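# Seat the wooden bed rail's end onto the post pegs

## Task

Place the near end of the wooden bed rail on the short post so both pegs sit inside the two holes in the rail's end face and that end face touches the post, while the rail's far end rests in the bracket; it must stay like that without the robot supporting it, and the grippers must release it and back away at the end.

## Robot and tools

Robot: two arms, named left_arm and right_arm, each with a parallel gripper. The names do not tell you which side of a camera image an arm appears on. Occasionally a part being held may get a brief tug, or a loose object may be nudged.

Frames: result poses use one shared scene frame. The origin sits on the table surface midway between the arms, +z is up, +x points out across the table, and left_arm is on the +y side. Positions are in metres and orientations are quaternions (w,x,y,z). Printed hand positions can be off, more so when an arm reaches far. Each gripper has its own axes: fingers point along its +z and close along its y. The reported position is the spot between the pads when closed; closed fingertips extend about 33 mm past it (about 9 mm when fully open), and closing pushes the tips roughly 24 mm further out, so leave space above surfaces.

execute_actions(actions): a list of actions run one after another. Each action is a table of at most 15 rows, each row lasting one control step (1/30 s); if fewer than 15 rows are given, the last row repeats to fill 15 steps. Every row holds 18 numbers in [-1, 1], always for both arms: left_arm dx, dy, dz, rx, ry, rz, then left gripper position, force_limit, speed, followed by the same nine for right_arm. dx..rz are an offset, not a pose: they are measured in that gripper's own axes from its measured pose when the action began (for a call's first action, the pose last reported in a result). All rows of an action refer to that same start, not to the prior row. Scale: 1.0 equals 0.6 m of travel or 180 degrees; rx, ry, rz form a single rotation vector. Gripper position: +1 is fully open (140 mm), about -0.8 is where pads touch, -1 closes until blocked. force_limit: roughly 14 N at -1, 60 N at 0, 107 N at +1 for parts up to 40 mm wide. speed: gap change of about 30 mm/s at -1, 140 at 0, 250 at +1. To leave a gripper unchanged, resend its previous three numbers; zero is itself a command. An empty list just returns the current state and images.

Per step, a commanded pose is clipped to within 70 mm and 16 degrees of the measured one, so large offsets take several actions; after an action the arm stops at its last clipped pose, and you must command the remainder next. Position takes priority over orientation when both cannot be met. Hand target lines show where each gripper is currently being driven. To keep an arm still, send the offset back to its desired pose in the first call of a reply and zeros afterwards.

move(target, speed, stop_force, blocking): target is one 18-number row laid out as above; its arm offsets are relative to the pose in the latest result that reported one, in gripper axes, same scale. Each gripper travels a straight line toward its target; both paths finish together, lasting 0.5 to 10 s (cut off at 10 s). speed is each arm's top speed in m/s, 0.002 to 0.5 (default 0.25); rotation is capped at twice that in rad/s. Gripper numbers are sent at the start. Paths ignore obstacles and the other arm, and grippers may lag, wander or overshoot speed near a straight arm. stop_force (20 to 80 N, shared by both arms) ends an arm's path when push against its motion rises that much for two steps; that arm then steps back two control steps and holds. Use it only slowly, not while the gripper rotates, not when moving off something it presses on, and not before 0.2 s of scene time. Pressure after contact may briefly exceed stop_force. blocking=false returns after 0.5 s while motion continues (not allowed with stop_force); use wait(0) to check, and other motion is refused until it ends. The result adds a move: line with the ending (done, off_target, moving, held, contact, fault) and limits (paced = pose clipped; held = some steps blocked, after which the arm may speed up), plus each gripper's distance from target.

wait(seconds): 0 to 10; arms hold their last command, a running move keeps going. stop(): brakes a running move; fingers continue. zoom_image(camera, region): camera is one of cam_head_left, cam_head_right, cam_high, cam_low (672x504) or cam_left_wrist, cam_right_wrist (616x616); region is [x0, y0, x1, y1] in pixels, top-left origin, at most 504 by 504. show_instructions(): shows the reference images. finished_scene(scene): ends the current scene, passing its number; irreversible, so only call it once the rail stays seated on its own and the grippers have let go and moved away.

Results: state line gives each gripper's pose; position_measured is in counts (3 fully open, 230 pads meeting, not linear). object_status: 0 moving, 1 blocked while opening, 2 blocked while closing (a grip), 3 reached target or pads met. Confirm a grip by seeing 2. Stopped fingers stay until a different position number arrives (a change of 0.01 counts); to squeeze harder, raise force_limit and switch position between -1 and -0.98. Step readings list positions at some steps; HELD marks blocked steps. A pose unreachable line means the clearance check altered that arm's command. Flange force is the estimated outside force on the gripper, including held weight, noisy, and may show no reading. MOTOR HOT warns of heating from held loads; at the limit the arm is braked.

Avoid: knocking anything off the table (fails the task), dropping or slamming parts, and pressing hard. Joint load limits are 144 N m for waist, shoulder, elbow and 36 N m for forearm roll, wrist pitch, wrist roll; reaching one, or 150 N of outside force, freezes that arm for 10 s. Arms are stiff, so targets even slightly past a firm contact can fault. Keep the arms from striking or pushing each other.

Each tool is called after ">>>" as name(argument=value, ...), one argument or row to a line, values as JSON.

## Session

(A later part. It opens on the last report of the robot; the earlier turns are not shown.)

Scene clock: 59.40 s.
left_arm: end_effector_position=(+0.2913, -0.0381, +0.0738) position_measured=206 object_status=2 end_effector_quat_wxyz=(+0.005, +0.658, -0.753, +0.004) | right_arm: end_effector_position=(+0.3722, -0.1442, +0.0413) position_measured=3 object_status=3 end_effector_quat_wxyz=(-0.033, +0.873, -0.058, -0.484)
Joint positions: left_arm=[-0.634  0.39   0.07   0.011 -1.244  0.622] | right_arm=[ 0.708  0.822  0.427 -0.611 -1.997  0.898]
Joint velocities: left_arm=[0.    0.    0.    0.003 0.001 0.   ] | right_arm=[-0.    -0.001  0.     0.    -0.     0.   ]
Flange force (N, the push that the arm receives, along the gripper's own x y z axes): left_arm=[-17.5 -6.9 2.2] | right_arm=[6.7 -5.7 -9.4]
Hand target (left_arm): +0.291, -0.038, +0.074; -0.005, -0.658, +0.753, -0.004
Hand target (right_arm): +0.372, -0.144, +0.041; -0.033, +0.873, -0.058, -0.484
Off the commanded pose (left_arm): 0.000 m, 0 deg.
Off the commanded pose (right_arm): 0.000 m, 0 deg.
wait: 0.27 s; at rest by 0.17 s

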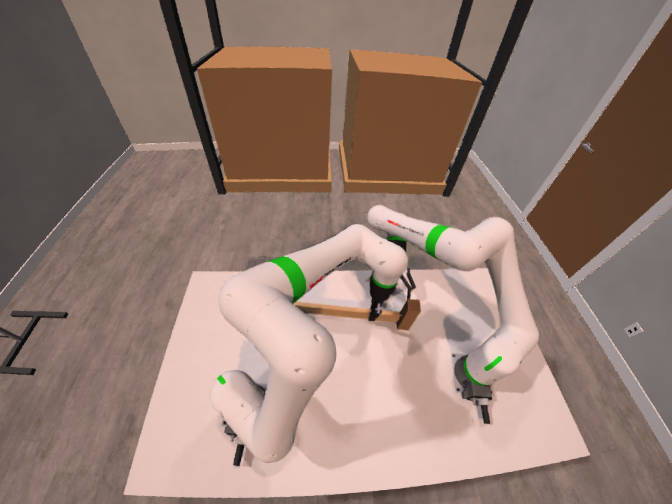

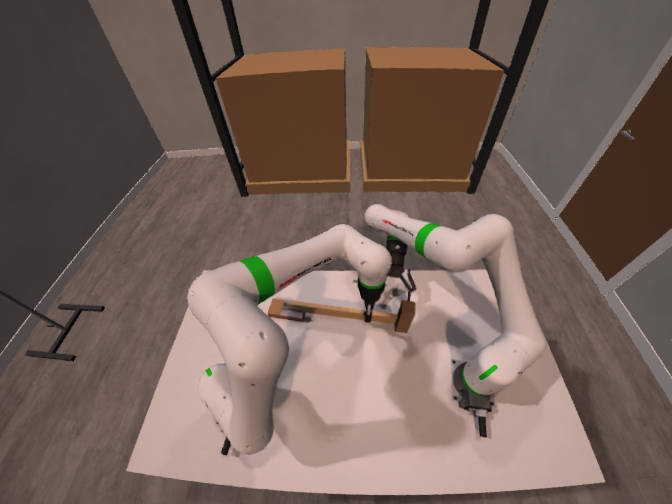

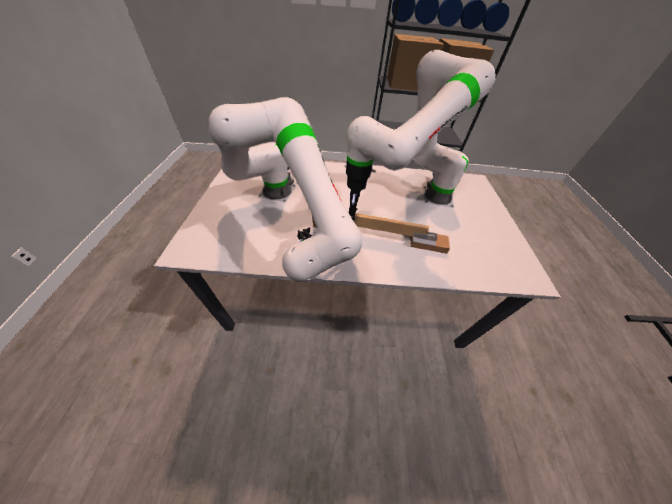

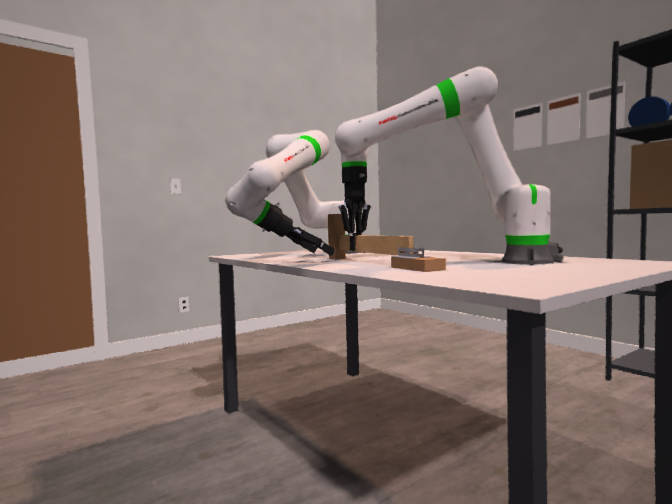

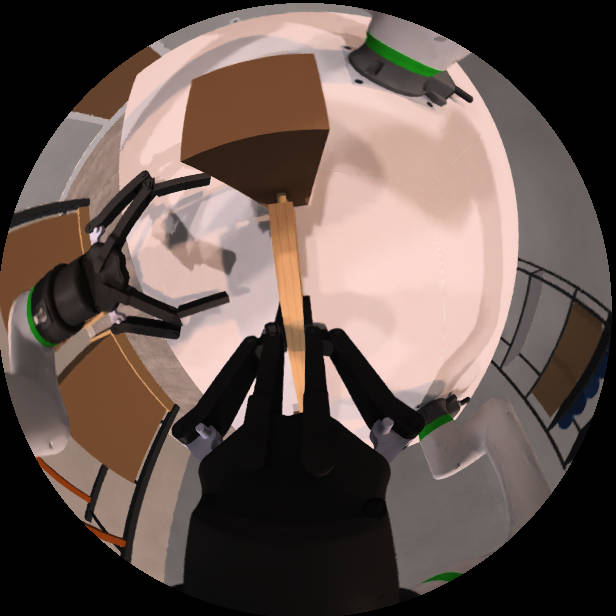

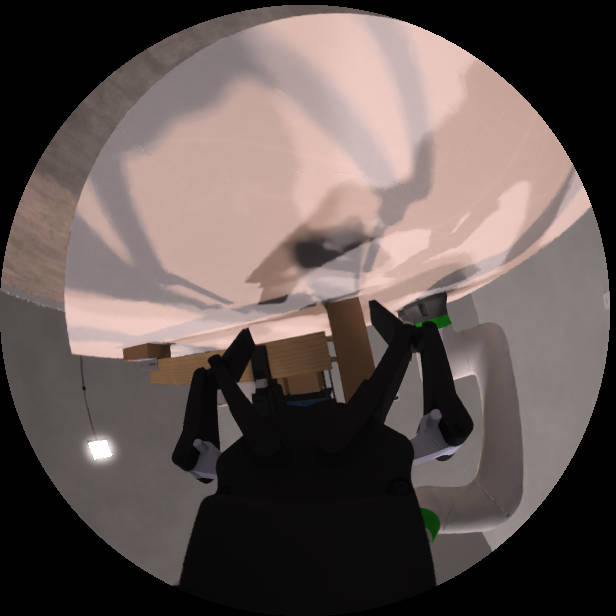

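>>> execute_actions(
  actions=[
    [[-0.0004,0,0,0,0,0,-1,0.2,-0.3,0,0,0,0,0,0,1,0,0],[-0.0007,0,0,0,0,0,-1,0.2,-0.3,0,0,0,0,0,0,1,0,0],[-0.0009,-0.0002,0.00025,0,0,0,-1,0.2,-0.3,0,0,0,0,0,0,1,0,0],[-0.0009,-0.0004,0.0005,0,0,0,-1,0.2,-0.3,0,0,0,0,0,0,1,0,0],[-0.0009,-0.0006,0.00075,0,0,0,-1,0.2,-0.3,0,0,0,0,0,0,1,0,0],[-0.0009,-0.0007,0.0009,0,0,0,-1,0.2,-0.3,0,0,0,0,0,0,1,0,0],[-0.0009,-0.0007,0.0009,0,0,0,-1,0.2,-0.3,0,0,0,0,0,0,1,0,0],[-0.0009,-0.0007,0.0009,0,0,0,-1,0.2,-0.3,0,0,0,0,0,0,1,0,0],[-0.0007,-0.0007,0.0009,0,0,0,-1,0.2,-0.3,0,0,0,0,0,0,1,0,0],[-0.0005,-0.0007,0.0009,0,0,0,-1,0.2,-0.3,0,0,0,0,0,0,1,0,0],[-0.0003,-0.0007,0.0009,0,0,0,-1,0.2,-0.3,0,0,0,0,0,0,1,0,0],[-0.0001,-0.0007,0.0009,0,0,0,-1,0.2,-0.3,0,0,0,0,0,0,1,0,0],[0,-0.0007,0.0009,0,0,0,-1,0.2,-0.3,0,0,0,0,0,0,1,0,0]],
  ],
)

>>> wait(
  seconds=0.2,
)

>>> zoom_image(
  camera="cam_left_wrist",
  region=[264, 186, 300, 222],
)

>>> zoom_image(
  camera="cam_right_wrist",
  region=[310, 326, 352, 374],
)

Scene clock: 60.30 s.
left_arm: end_effector_position=(+0.2919, -0.0380, +0.0733) position_measured=206 object_status=2 end_effector_quat_wxyz=(+0.005, +0.658, -0.753, +0.004) | right_arm: end_effector_position=(+0.3722, -0.1442, +0.0413) position_measured=3 object_status=3 end_effector_quat_wxyz=(-0.033, +0.873, -0.058, -0.484)
Joint positions: left_arm=[-0.633  0.391  0.07   0.011 -1.243  0.621] | right_arm=[ 0.708  0.822  0.427 -0.611 -1.997  0.898]
Joint velocities: left_arm=[-0.003  0.002  0.003  0.002 -0.003  0.008] | right_arm=[-0.     0.     0.002  0.001 -0.     0.   ]
Flange force (N, the push that the arm receives, along the gripper's own x y z axes): left_arm=[-16.6 7.4 -5.7] | right_arm=[7.2 -7.7 -10.1]
Hand target (left_arm): +0.292, -0.038, +0.073; -0.005, -0.658, +0.753, -0.004
Hand target (right_arm): +0.372, -0.144, +0.041; -0.033, +0.873, -0.058, -0.484
Off the commanded pose (left_arm): 0.000 m, 0 deg.
Off the commanded pose (right_arm): 0.000 m, 0 deg.
Step readings (end_effector_position):
0: left_arm (+0.2913, -0.0381, +0.0738) | right_arm (+0.3722, -0.1442, +0.0413)
1: left_arm (+0.2913, -0.0381, +0.0738) | right_arm (+0.3722, -0.1442, +0.0413)
2: left_arm (+0.2913, -0.0380, +0.0738) | right_arm (+0.3722, -0.1442, +0.0413)
4: left_arm (+0.2913, -0.0379, +0.0738) | right_arm (+0.3722, -0.1442, +0.0413)
8: left_arm (+0.2917, -0.0377, +0.0734) | right_arm (+0.3722, -0.1442, +0.0413)
15: end_effector_position above

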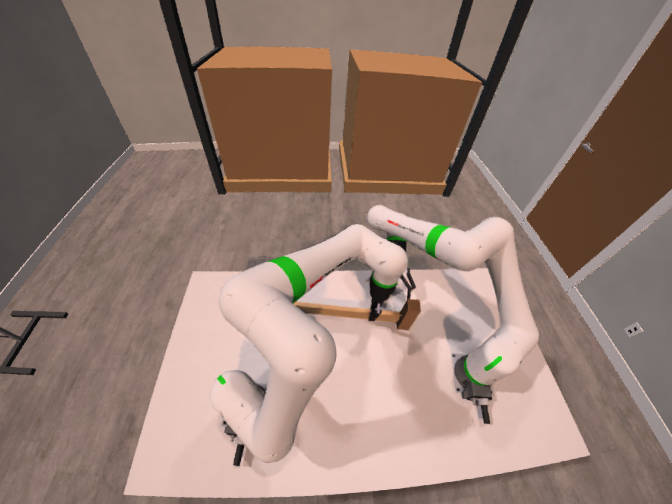

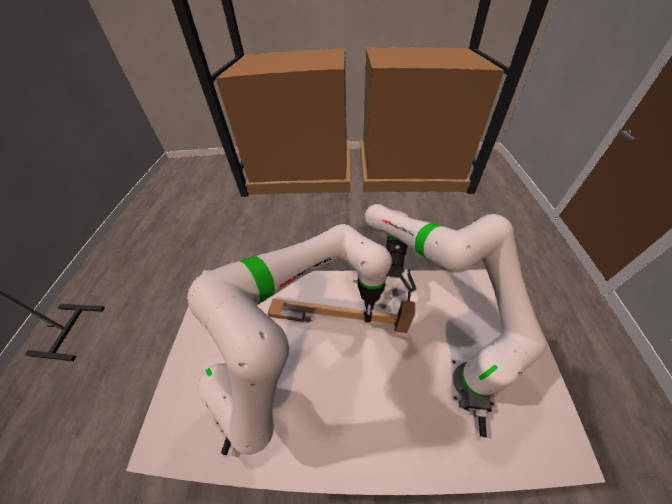

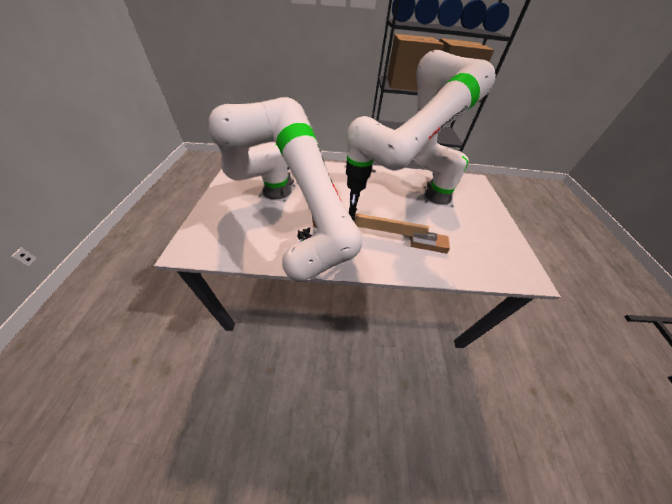

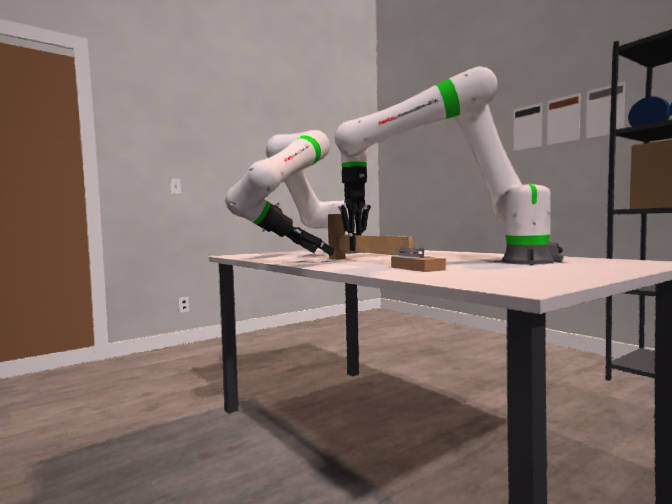

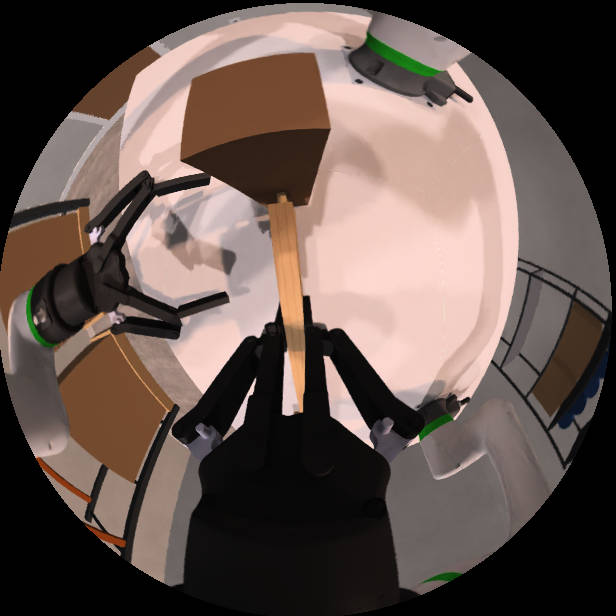

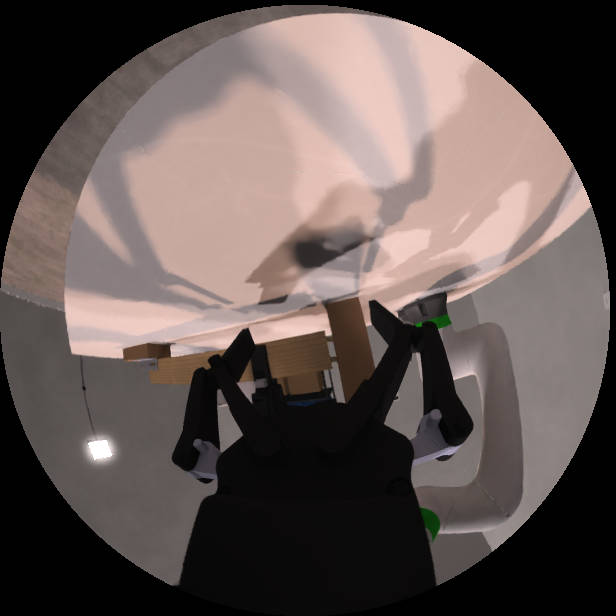

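Scene clock: 60.50 s.
left_arm: end_effector_position=(+0.2918, -0.0381, +0.0733) position_measured=206 object_status=2 end_effector_quat_wxyz=(+0.005, +0.658, -0.753, +0.004) | right_arm: end_effector_position=(+0.3722, -0.1442, +0.0413) position_measured=3 object_status=3 end_effector_quat_wxyz=(-0.033, +0.873, -0.058, -0.484)
Joint positions: left_arm=[-0.633  0.391  0.071  0.011 -1.243  0.621] | right_arm=[ 0.708  0.822  0.427 -0.611 -1.997  0.898]
Joint velocities: left_arm=[-0.001 -0.001  0.    -0.    -0.001  0.   ] | right_arm=[ 0.     0.     0.002  0.001  0.001 -0.   ]
Flange force (N, the push that the arm receives, along the gripper's own x y z axes): left_arm=[-19.9 1.6 -4.9] | right_arm=[6.1 -5.2 -6.1]
Hand target (left_arm): +0.292, -0.038, +0.073; -0.005, -0.658, +0.753, -0.004
Hand target (right_arm): +0.372, -0.144, +0.041; -0.033, +0.873, -0.058, -0.484
Off the commanded pose (left_arm): 0.000 m, 0 deg.
Off the commanded pose (right_arm): 0.000 m, 0 deg.
wait: 0.20 s; at rest by 0.17 s

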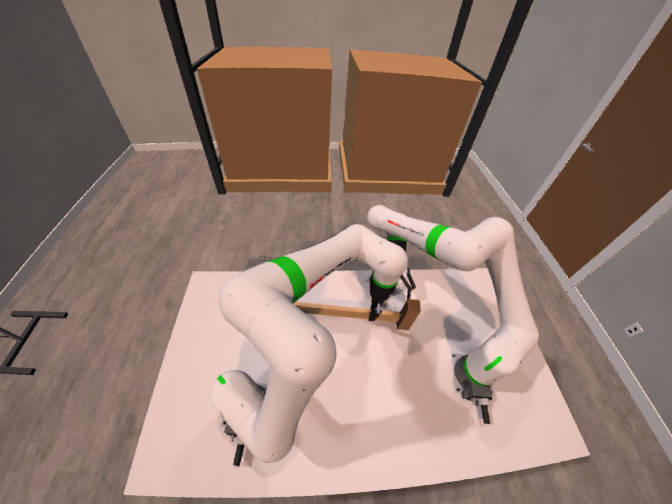

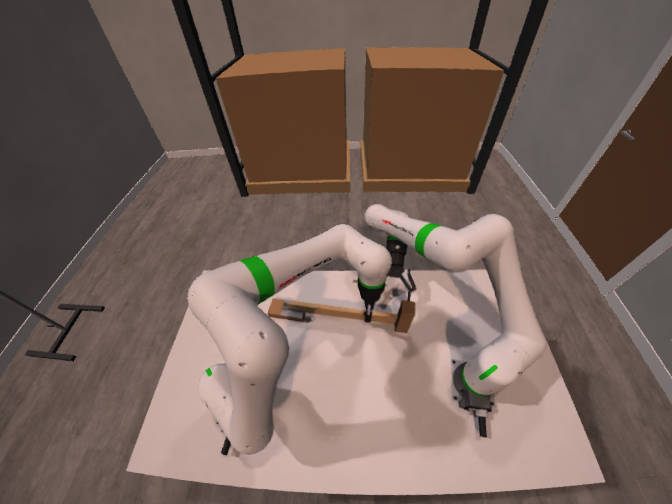

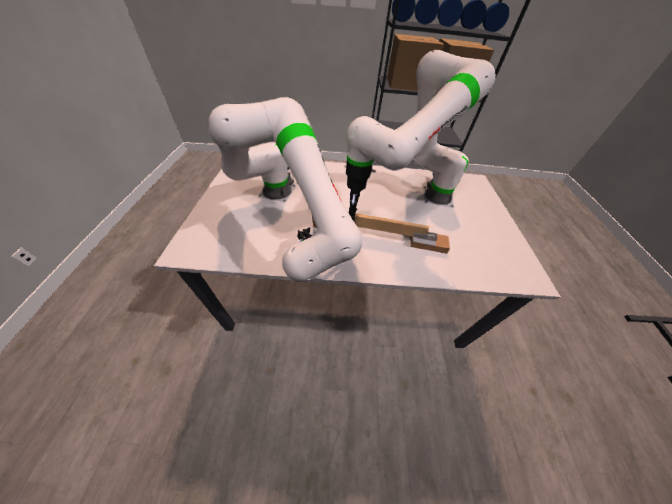

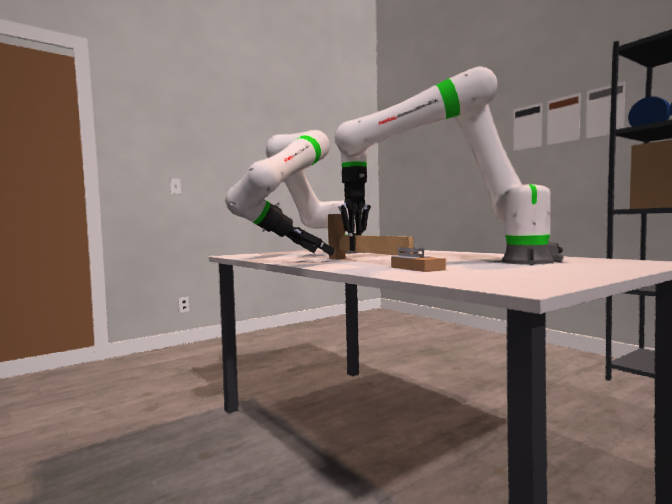

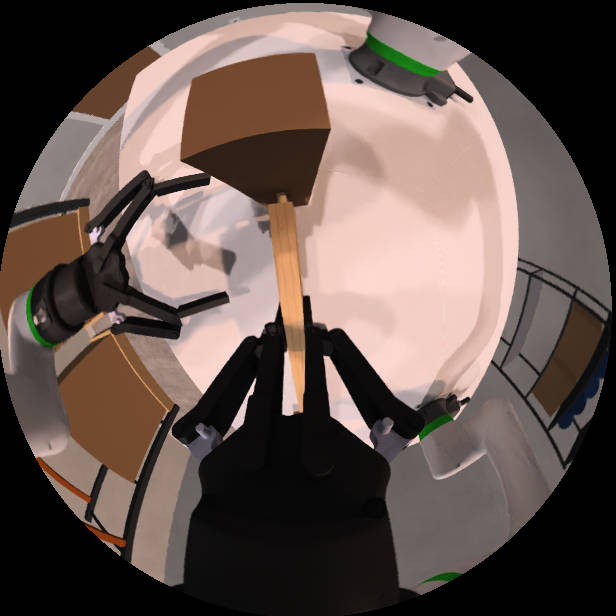

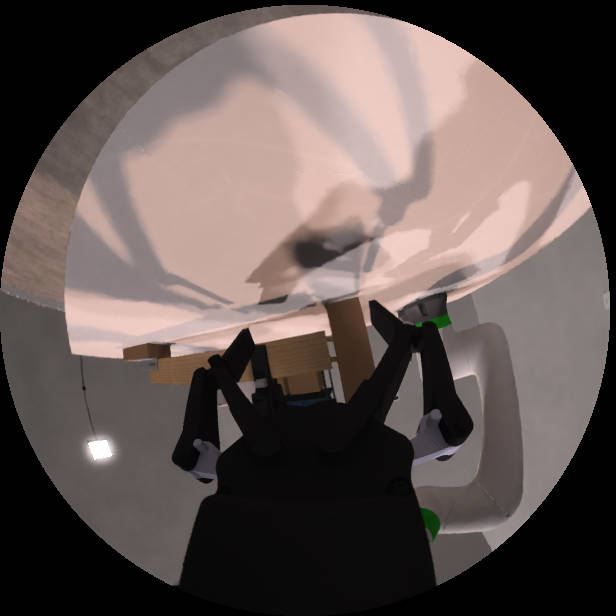

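Region (264, 186, 300, 222) of cam_left_wrist's 616x616 image, scaled by 14.000, with more detail than that image has.

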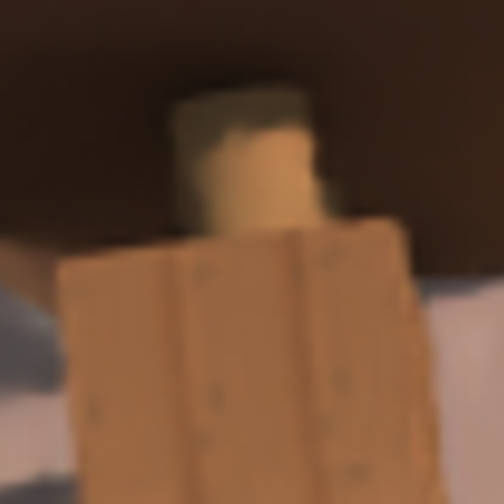

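Region (310, 326, 352, 374) of cam_right_wrist's 616x616 image, scaled by 10.500, with more detail than that image has; it fills the left 441 columns of this view, and the rest is white.

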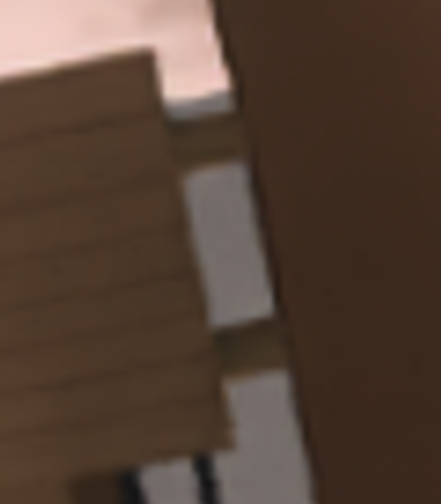

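>>> execute_actions(
  actions=[
    [[-0.0004,0,0,0,0,0,-1,0.2,-0.3,0,0,0,0,0,0,1,0,0],[-0.0007,0,-0.0003,0,0,0,-1,0.2,-0.3,0,0,0,0,0,0,1,0,0],[-0.0008,0,-0.0008,0,0,0,-1,0.2,-0.3,0,0,0,0,0,0,1,0,0],[-0.0008,0,-0.0013,0,0,0,-1,0.2,-0.3,0,0,0,0,0,0,1,0,0],[-0.0008,0,-0.0018,0,0,0,-1,0.2,-0.3,0,0,0,0,0,0,1,0,0],[-0.0008,0,-0.0021,0,0,0,-1,0.2,-0.3,0,0,0,0,0,0,1,0,0],[-0.0008,0,-0.0021,0,0,0,-1,0.2,-0.3,0,0,0,0,0,0,1,0,0],[-0.0008,0,-0.0021,0,0,0,-1,0.2,-0.3,0,0,0,0,0,0,1,0,0],[-0.0007,0,-0.0021,0,0,0,-1,0.2,-0.3,0,0,0,0,0,0,1,0,0],[-0.0005,0,-0.0021,0,0,0,-1,0.2,-0.3,0,0,0,0,0,0,1,0,0],[-0.0003,0,-0.0021,0,0,0,-1,0.2,-0.3,0,0,0,0,0,0,1,0,0],[-0.0001,0,-0.0021,0,0,0,-1,0.2,-0.3,0,0,0,0,0,0,1,0,0],[0.0001,0,-0.0021,0,0,0,-1,0.2,-0.3,0,0,0,0,0,0,1,0,0],[0.0003,0,-0.0021,0,0,0,-1,0.2,-0.3,0,0,0,0,0,0,1,0,0]],
  ],
)

>>> wait(
  seconds=0.2,
)

>>> zoom_image(
  camera="cam_left_wrist",
  region=[264, 186, 300, 222],
)

>>> zoom_image(
  camera="cam_right_wrist",
  region=[310, 326, 352, 374],
)

Scene clock: 62.10 s.
left_arm: end_effector_position=(+0.2919, -0.0380, +0.0746) position_measured=206 object_status=2 end_effector_quat_wxyz=(+0.005, +0.658, -0.753, +0.004) | right_arm: end_effector_position=(+0.3722, -0.1442, +0.0413) position_measured=3 object_status=3 end_effector_quat_wxyz=(-0.033, +0.873, -0.058, -0.484)
Joint positions: left_arm=[-0.633  0.39   0.072  0.011 -1.246  0.621] | right_arm=[ 0.708  0.822  0.427 -0.611 -1.997  0.898]
Joint velocities: left_arm=[-0.004  0.006  0.007  0.    -0.003  0.009] | right_arm=[-0.    -0.     0.003  0.     0.    -0.   ]
Flange force (N, the push that the arm receives, along the gripper's own x y z axes): left_arm=[-12.6 2.2 -0.7] | right_arm=[6.7 -7.0 -6.6]
Hand target (left_arm): +0.292, -0.038, +0.075; -0.005, -0.658, +0.753, -0.004
Hand target (right_arm): +0.372, -0.144, +0.041; -0.033, +0.873, -0.058, -0.484
Off the commanded pose (left_arm): 0.000 m, 0 deg.
Off the commanded pose (right_arm): 0.000 m, 0 deg.
Step readings (end_effector_position):
0: left_arm (+0.2918, -0.0382, +0.0733) | right_arm (+0.3722, -0.1442, +0.0413)
1: left_arm (+0.2918, -0.0382, +0.0733) | right_arm (+0.3722, -0.1442, +0.0413)
2: left_arm (+0.2918, -0.0381, +0.0733) | right_arm (+0.3722, -0.1442, +0.0413)
4: left_arm (+0.2918, -0.0380, +0.0735) | right_arm (+0.3722, -0.1442, +0.0413)
8: left_arm (+0.2918, -0.0377, +0.0744) | right_arm (+0.3722, -0.1442, +0.0413)
15: end_effector_position above

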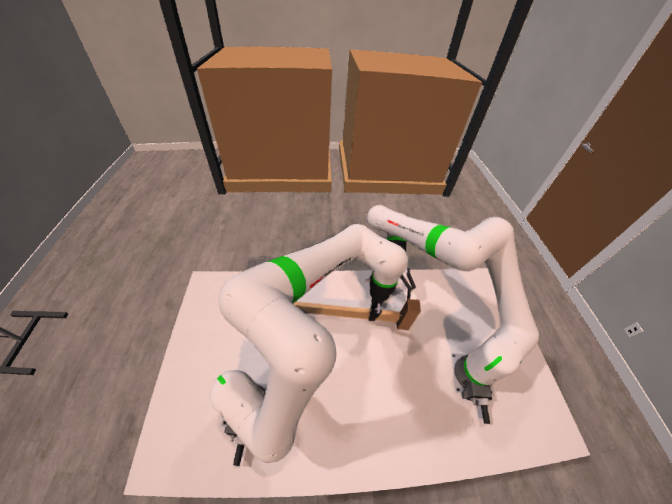

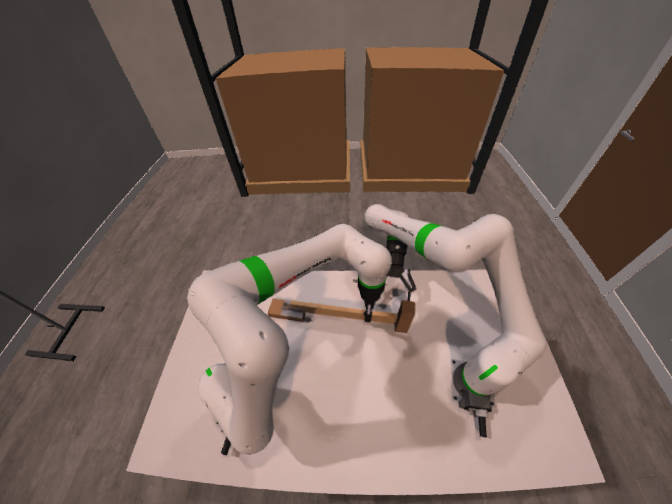

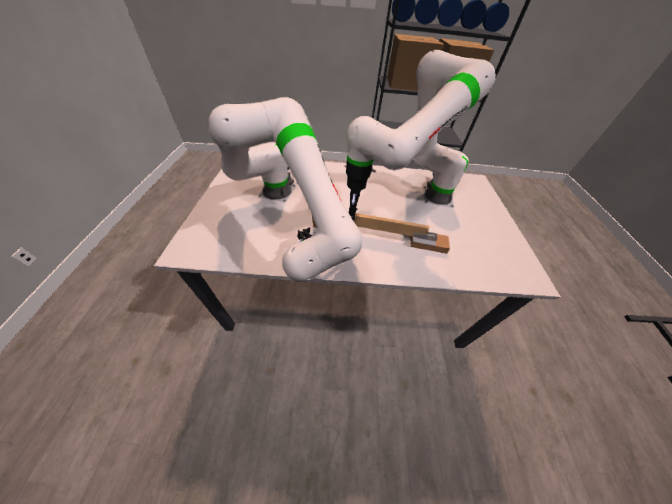

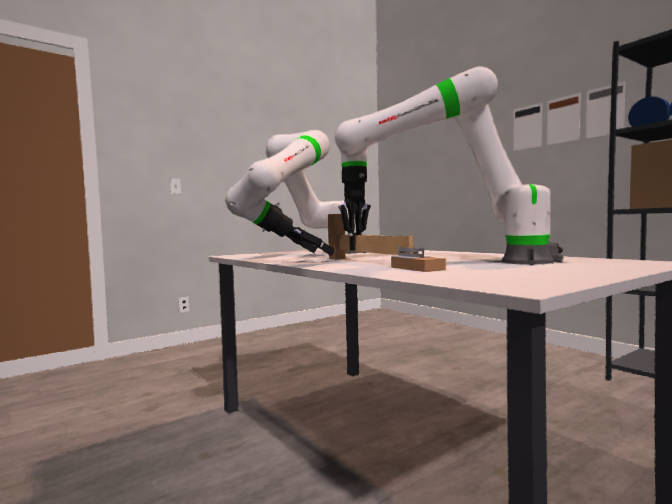

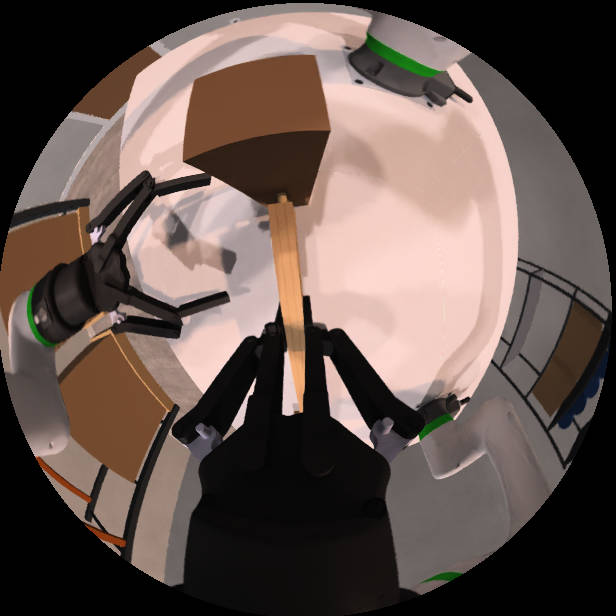

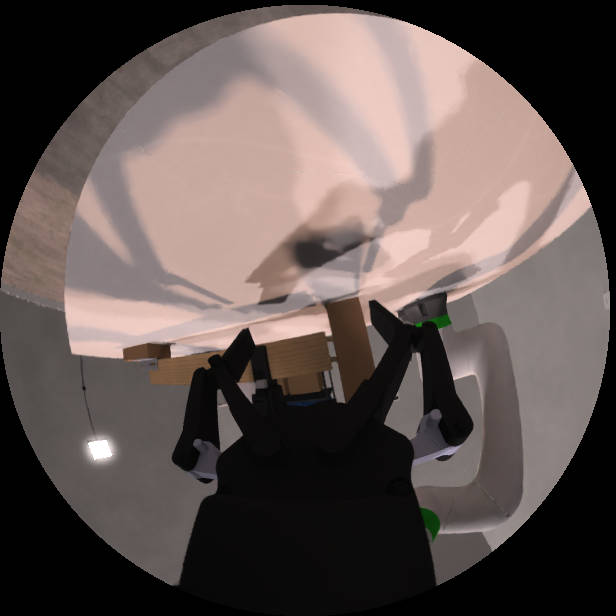

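Scene clock: 62.30 s.
left_arm: end_effector_position=(+0.2918, -0.0382, +0.0746) position_measured=206 object_status=2 end_effector_quat_wxyz=(+0.005, +0.658, -0.753, +0.004) | right_arm: end_effector_position=(+0.3722, -0.1442, +0.0413) position_measured=3 object_status=3 end_effector_quat_wxyz=(-0.033, +0.873, -0.058, -0.484)
Joint positions: left_arm=[-0.633  0.391  0.073  0.011 -1.246  0.621] | right_arm=[ 0.708  0.822  0.427 -0.611 -1.997  0.898]
Joint velocities: left_arm=[-0.     0.001  0.     0.    -0.     0.001] | right_arm=[-0.    -0.     0.     0.001  0.    -0.001]
Flange force (N, the push that the arm receives, along the gripper's own x y z axes): left_arm=[-22.0 -0.7 -6.4] | right_arm=[8.2 -5.7 -10.6]
Hand target (left_arm): +0.292, -0.038, +0.075; -0.005, -0.658, +0.753, -0.004
Hand target (right_arm): +0.372, -0.144, +0.041; -0.033, +0.873, -0.058, -0.484
Off the commanded pose (left_arm): 0.000 m, 0 deg.
Off the commanded pose (right_arm): 0.000 m, 0 deg.
wait: 0.20 s; at rest by 0.17 s

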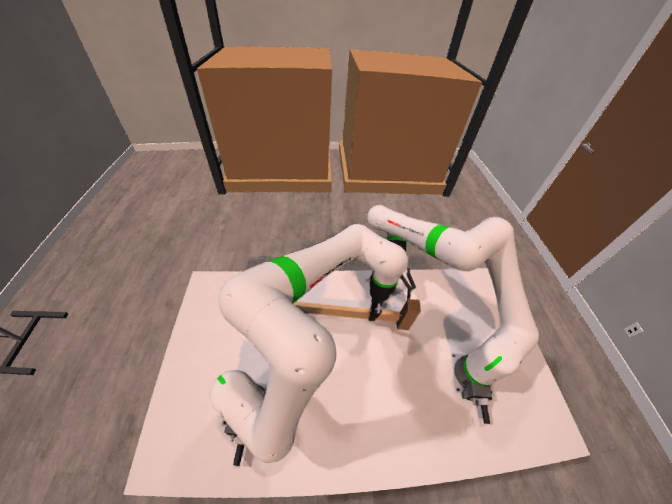

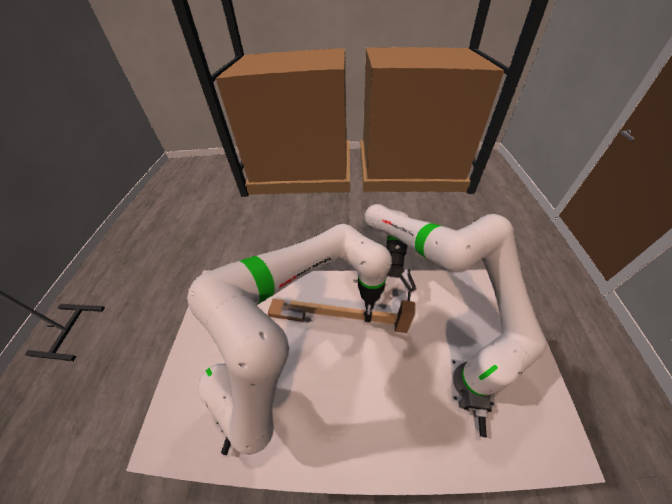

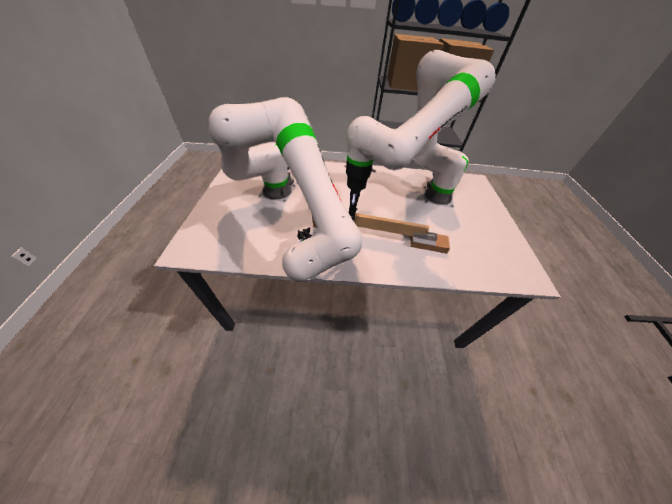

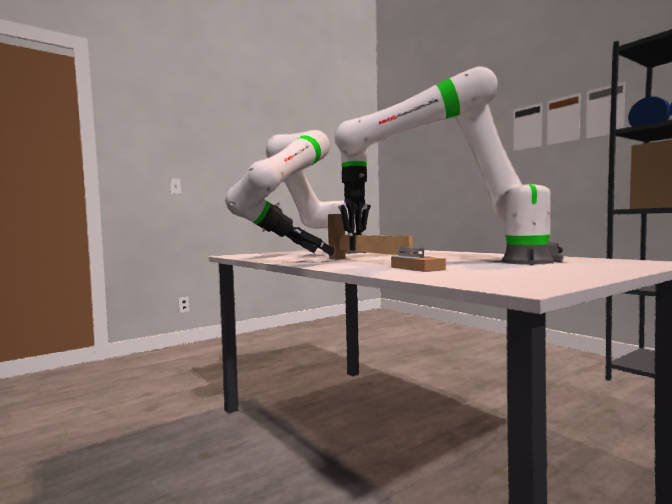

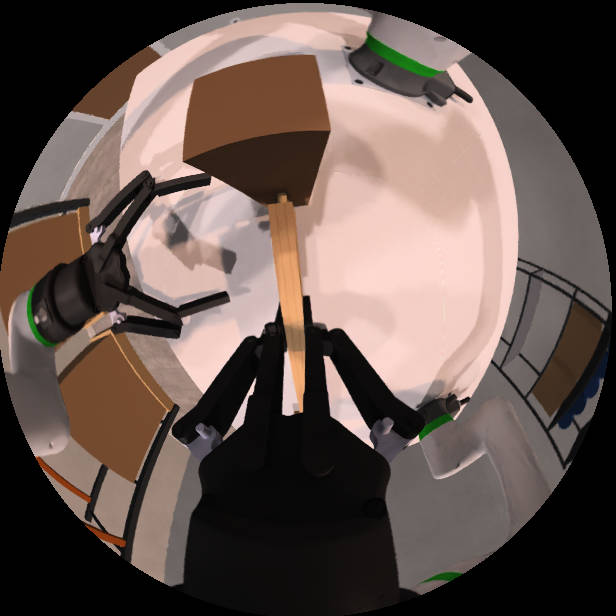

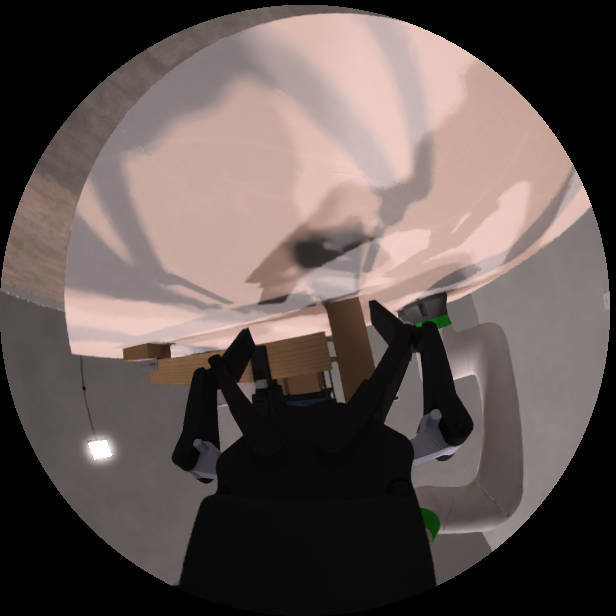

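Region (264, 186, 300, 222) of cam_left_wrist's 616x616 image, scaled by 14.000, with more detail than that image has.

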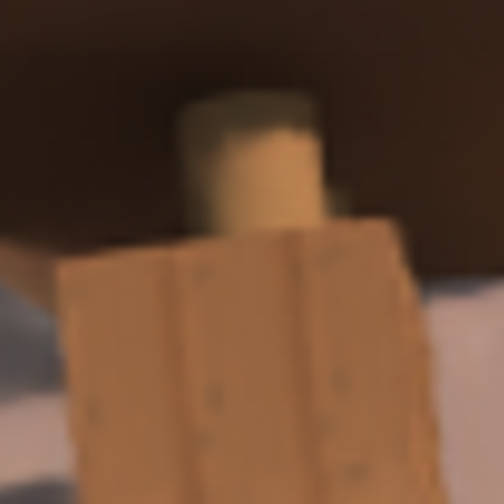

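Region (310, 326, 352, 374) of cam_right_wrist's 616x616 image, scaled by 10.500, with more detail than that image has; it fills the left 441 columns of this view, and the rest is white.

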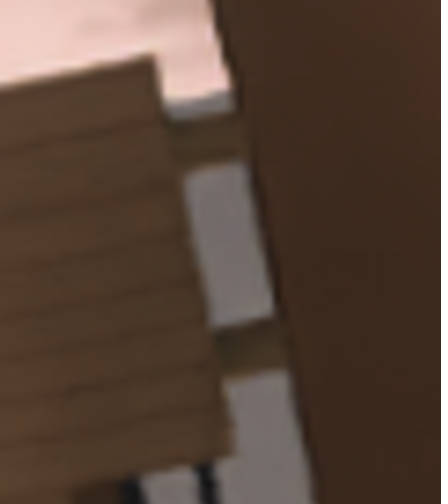

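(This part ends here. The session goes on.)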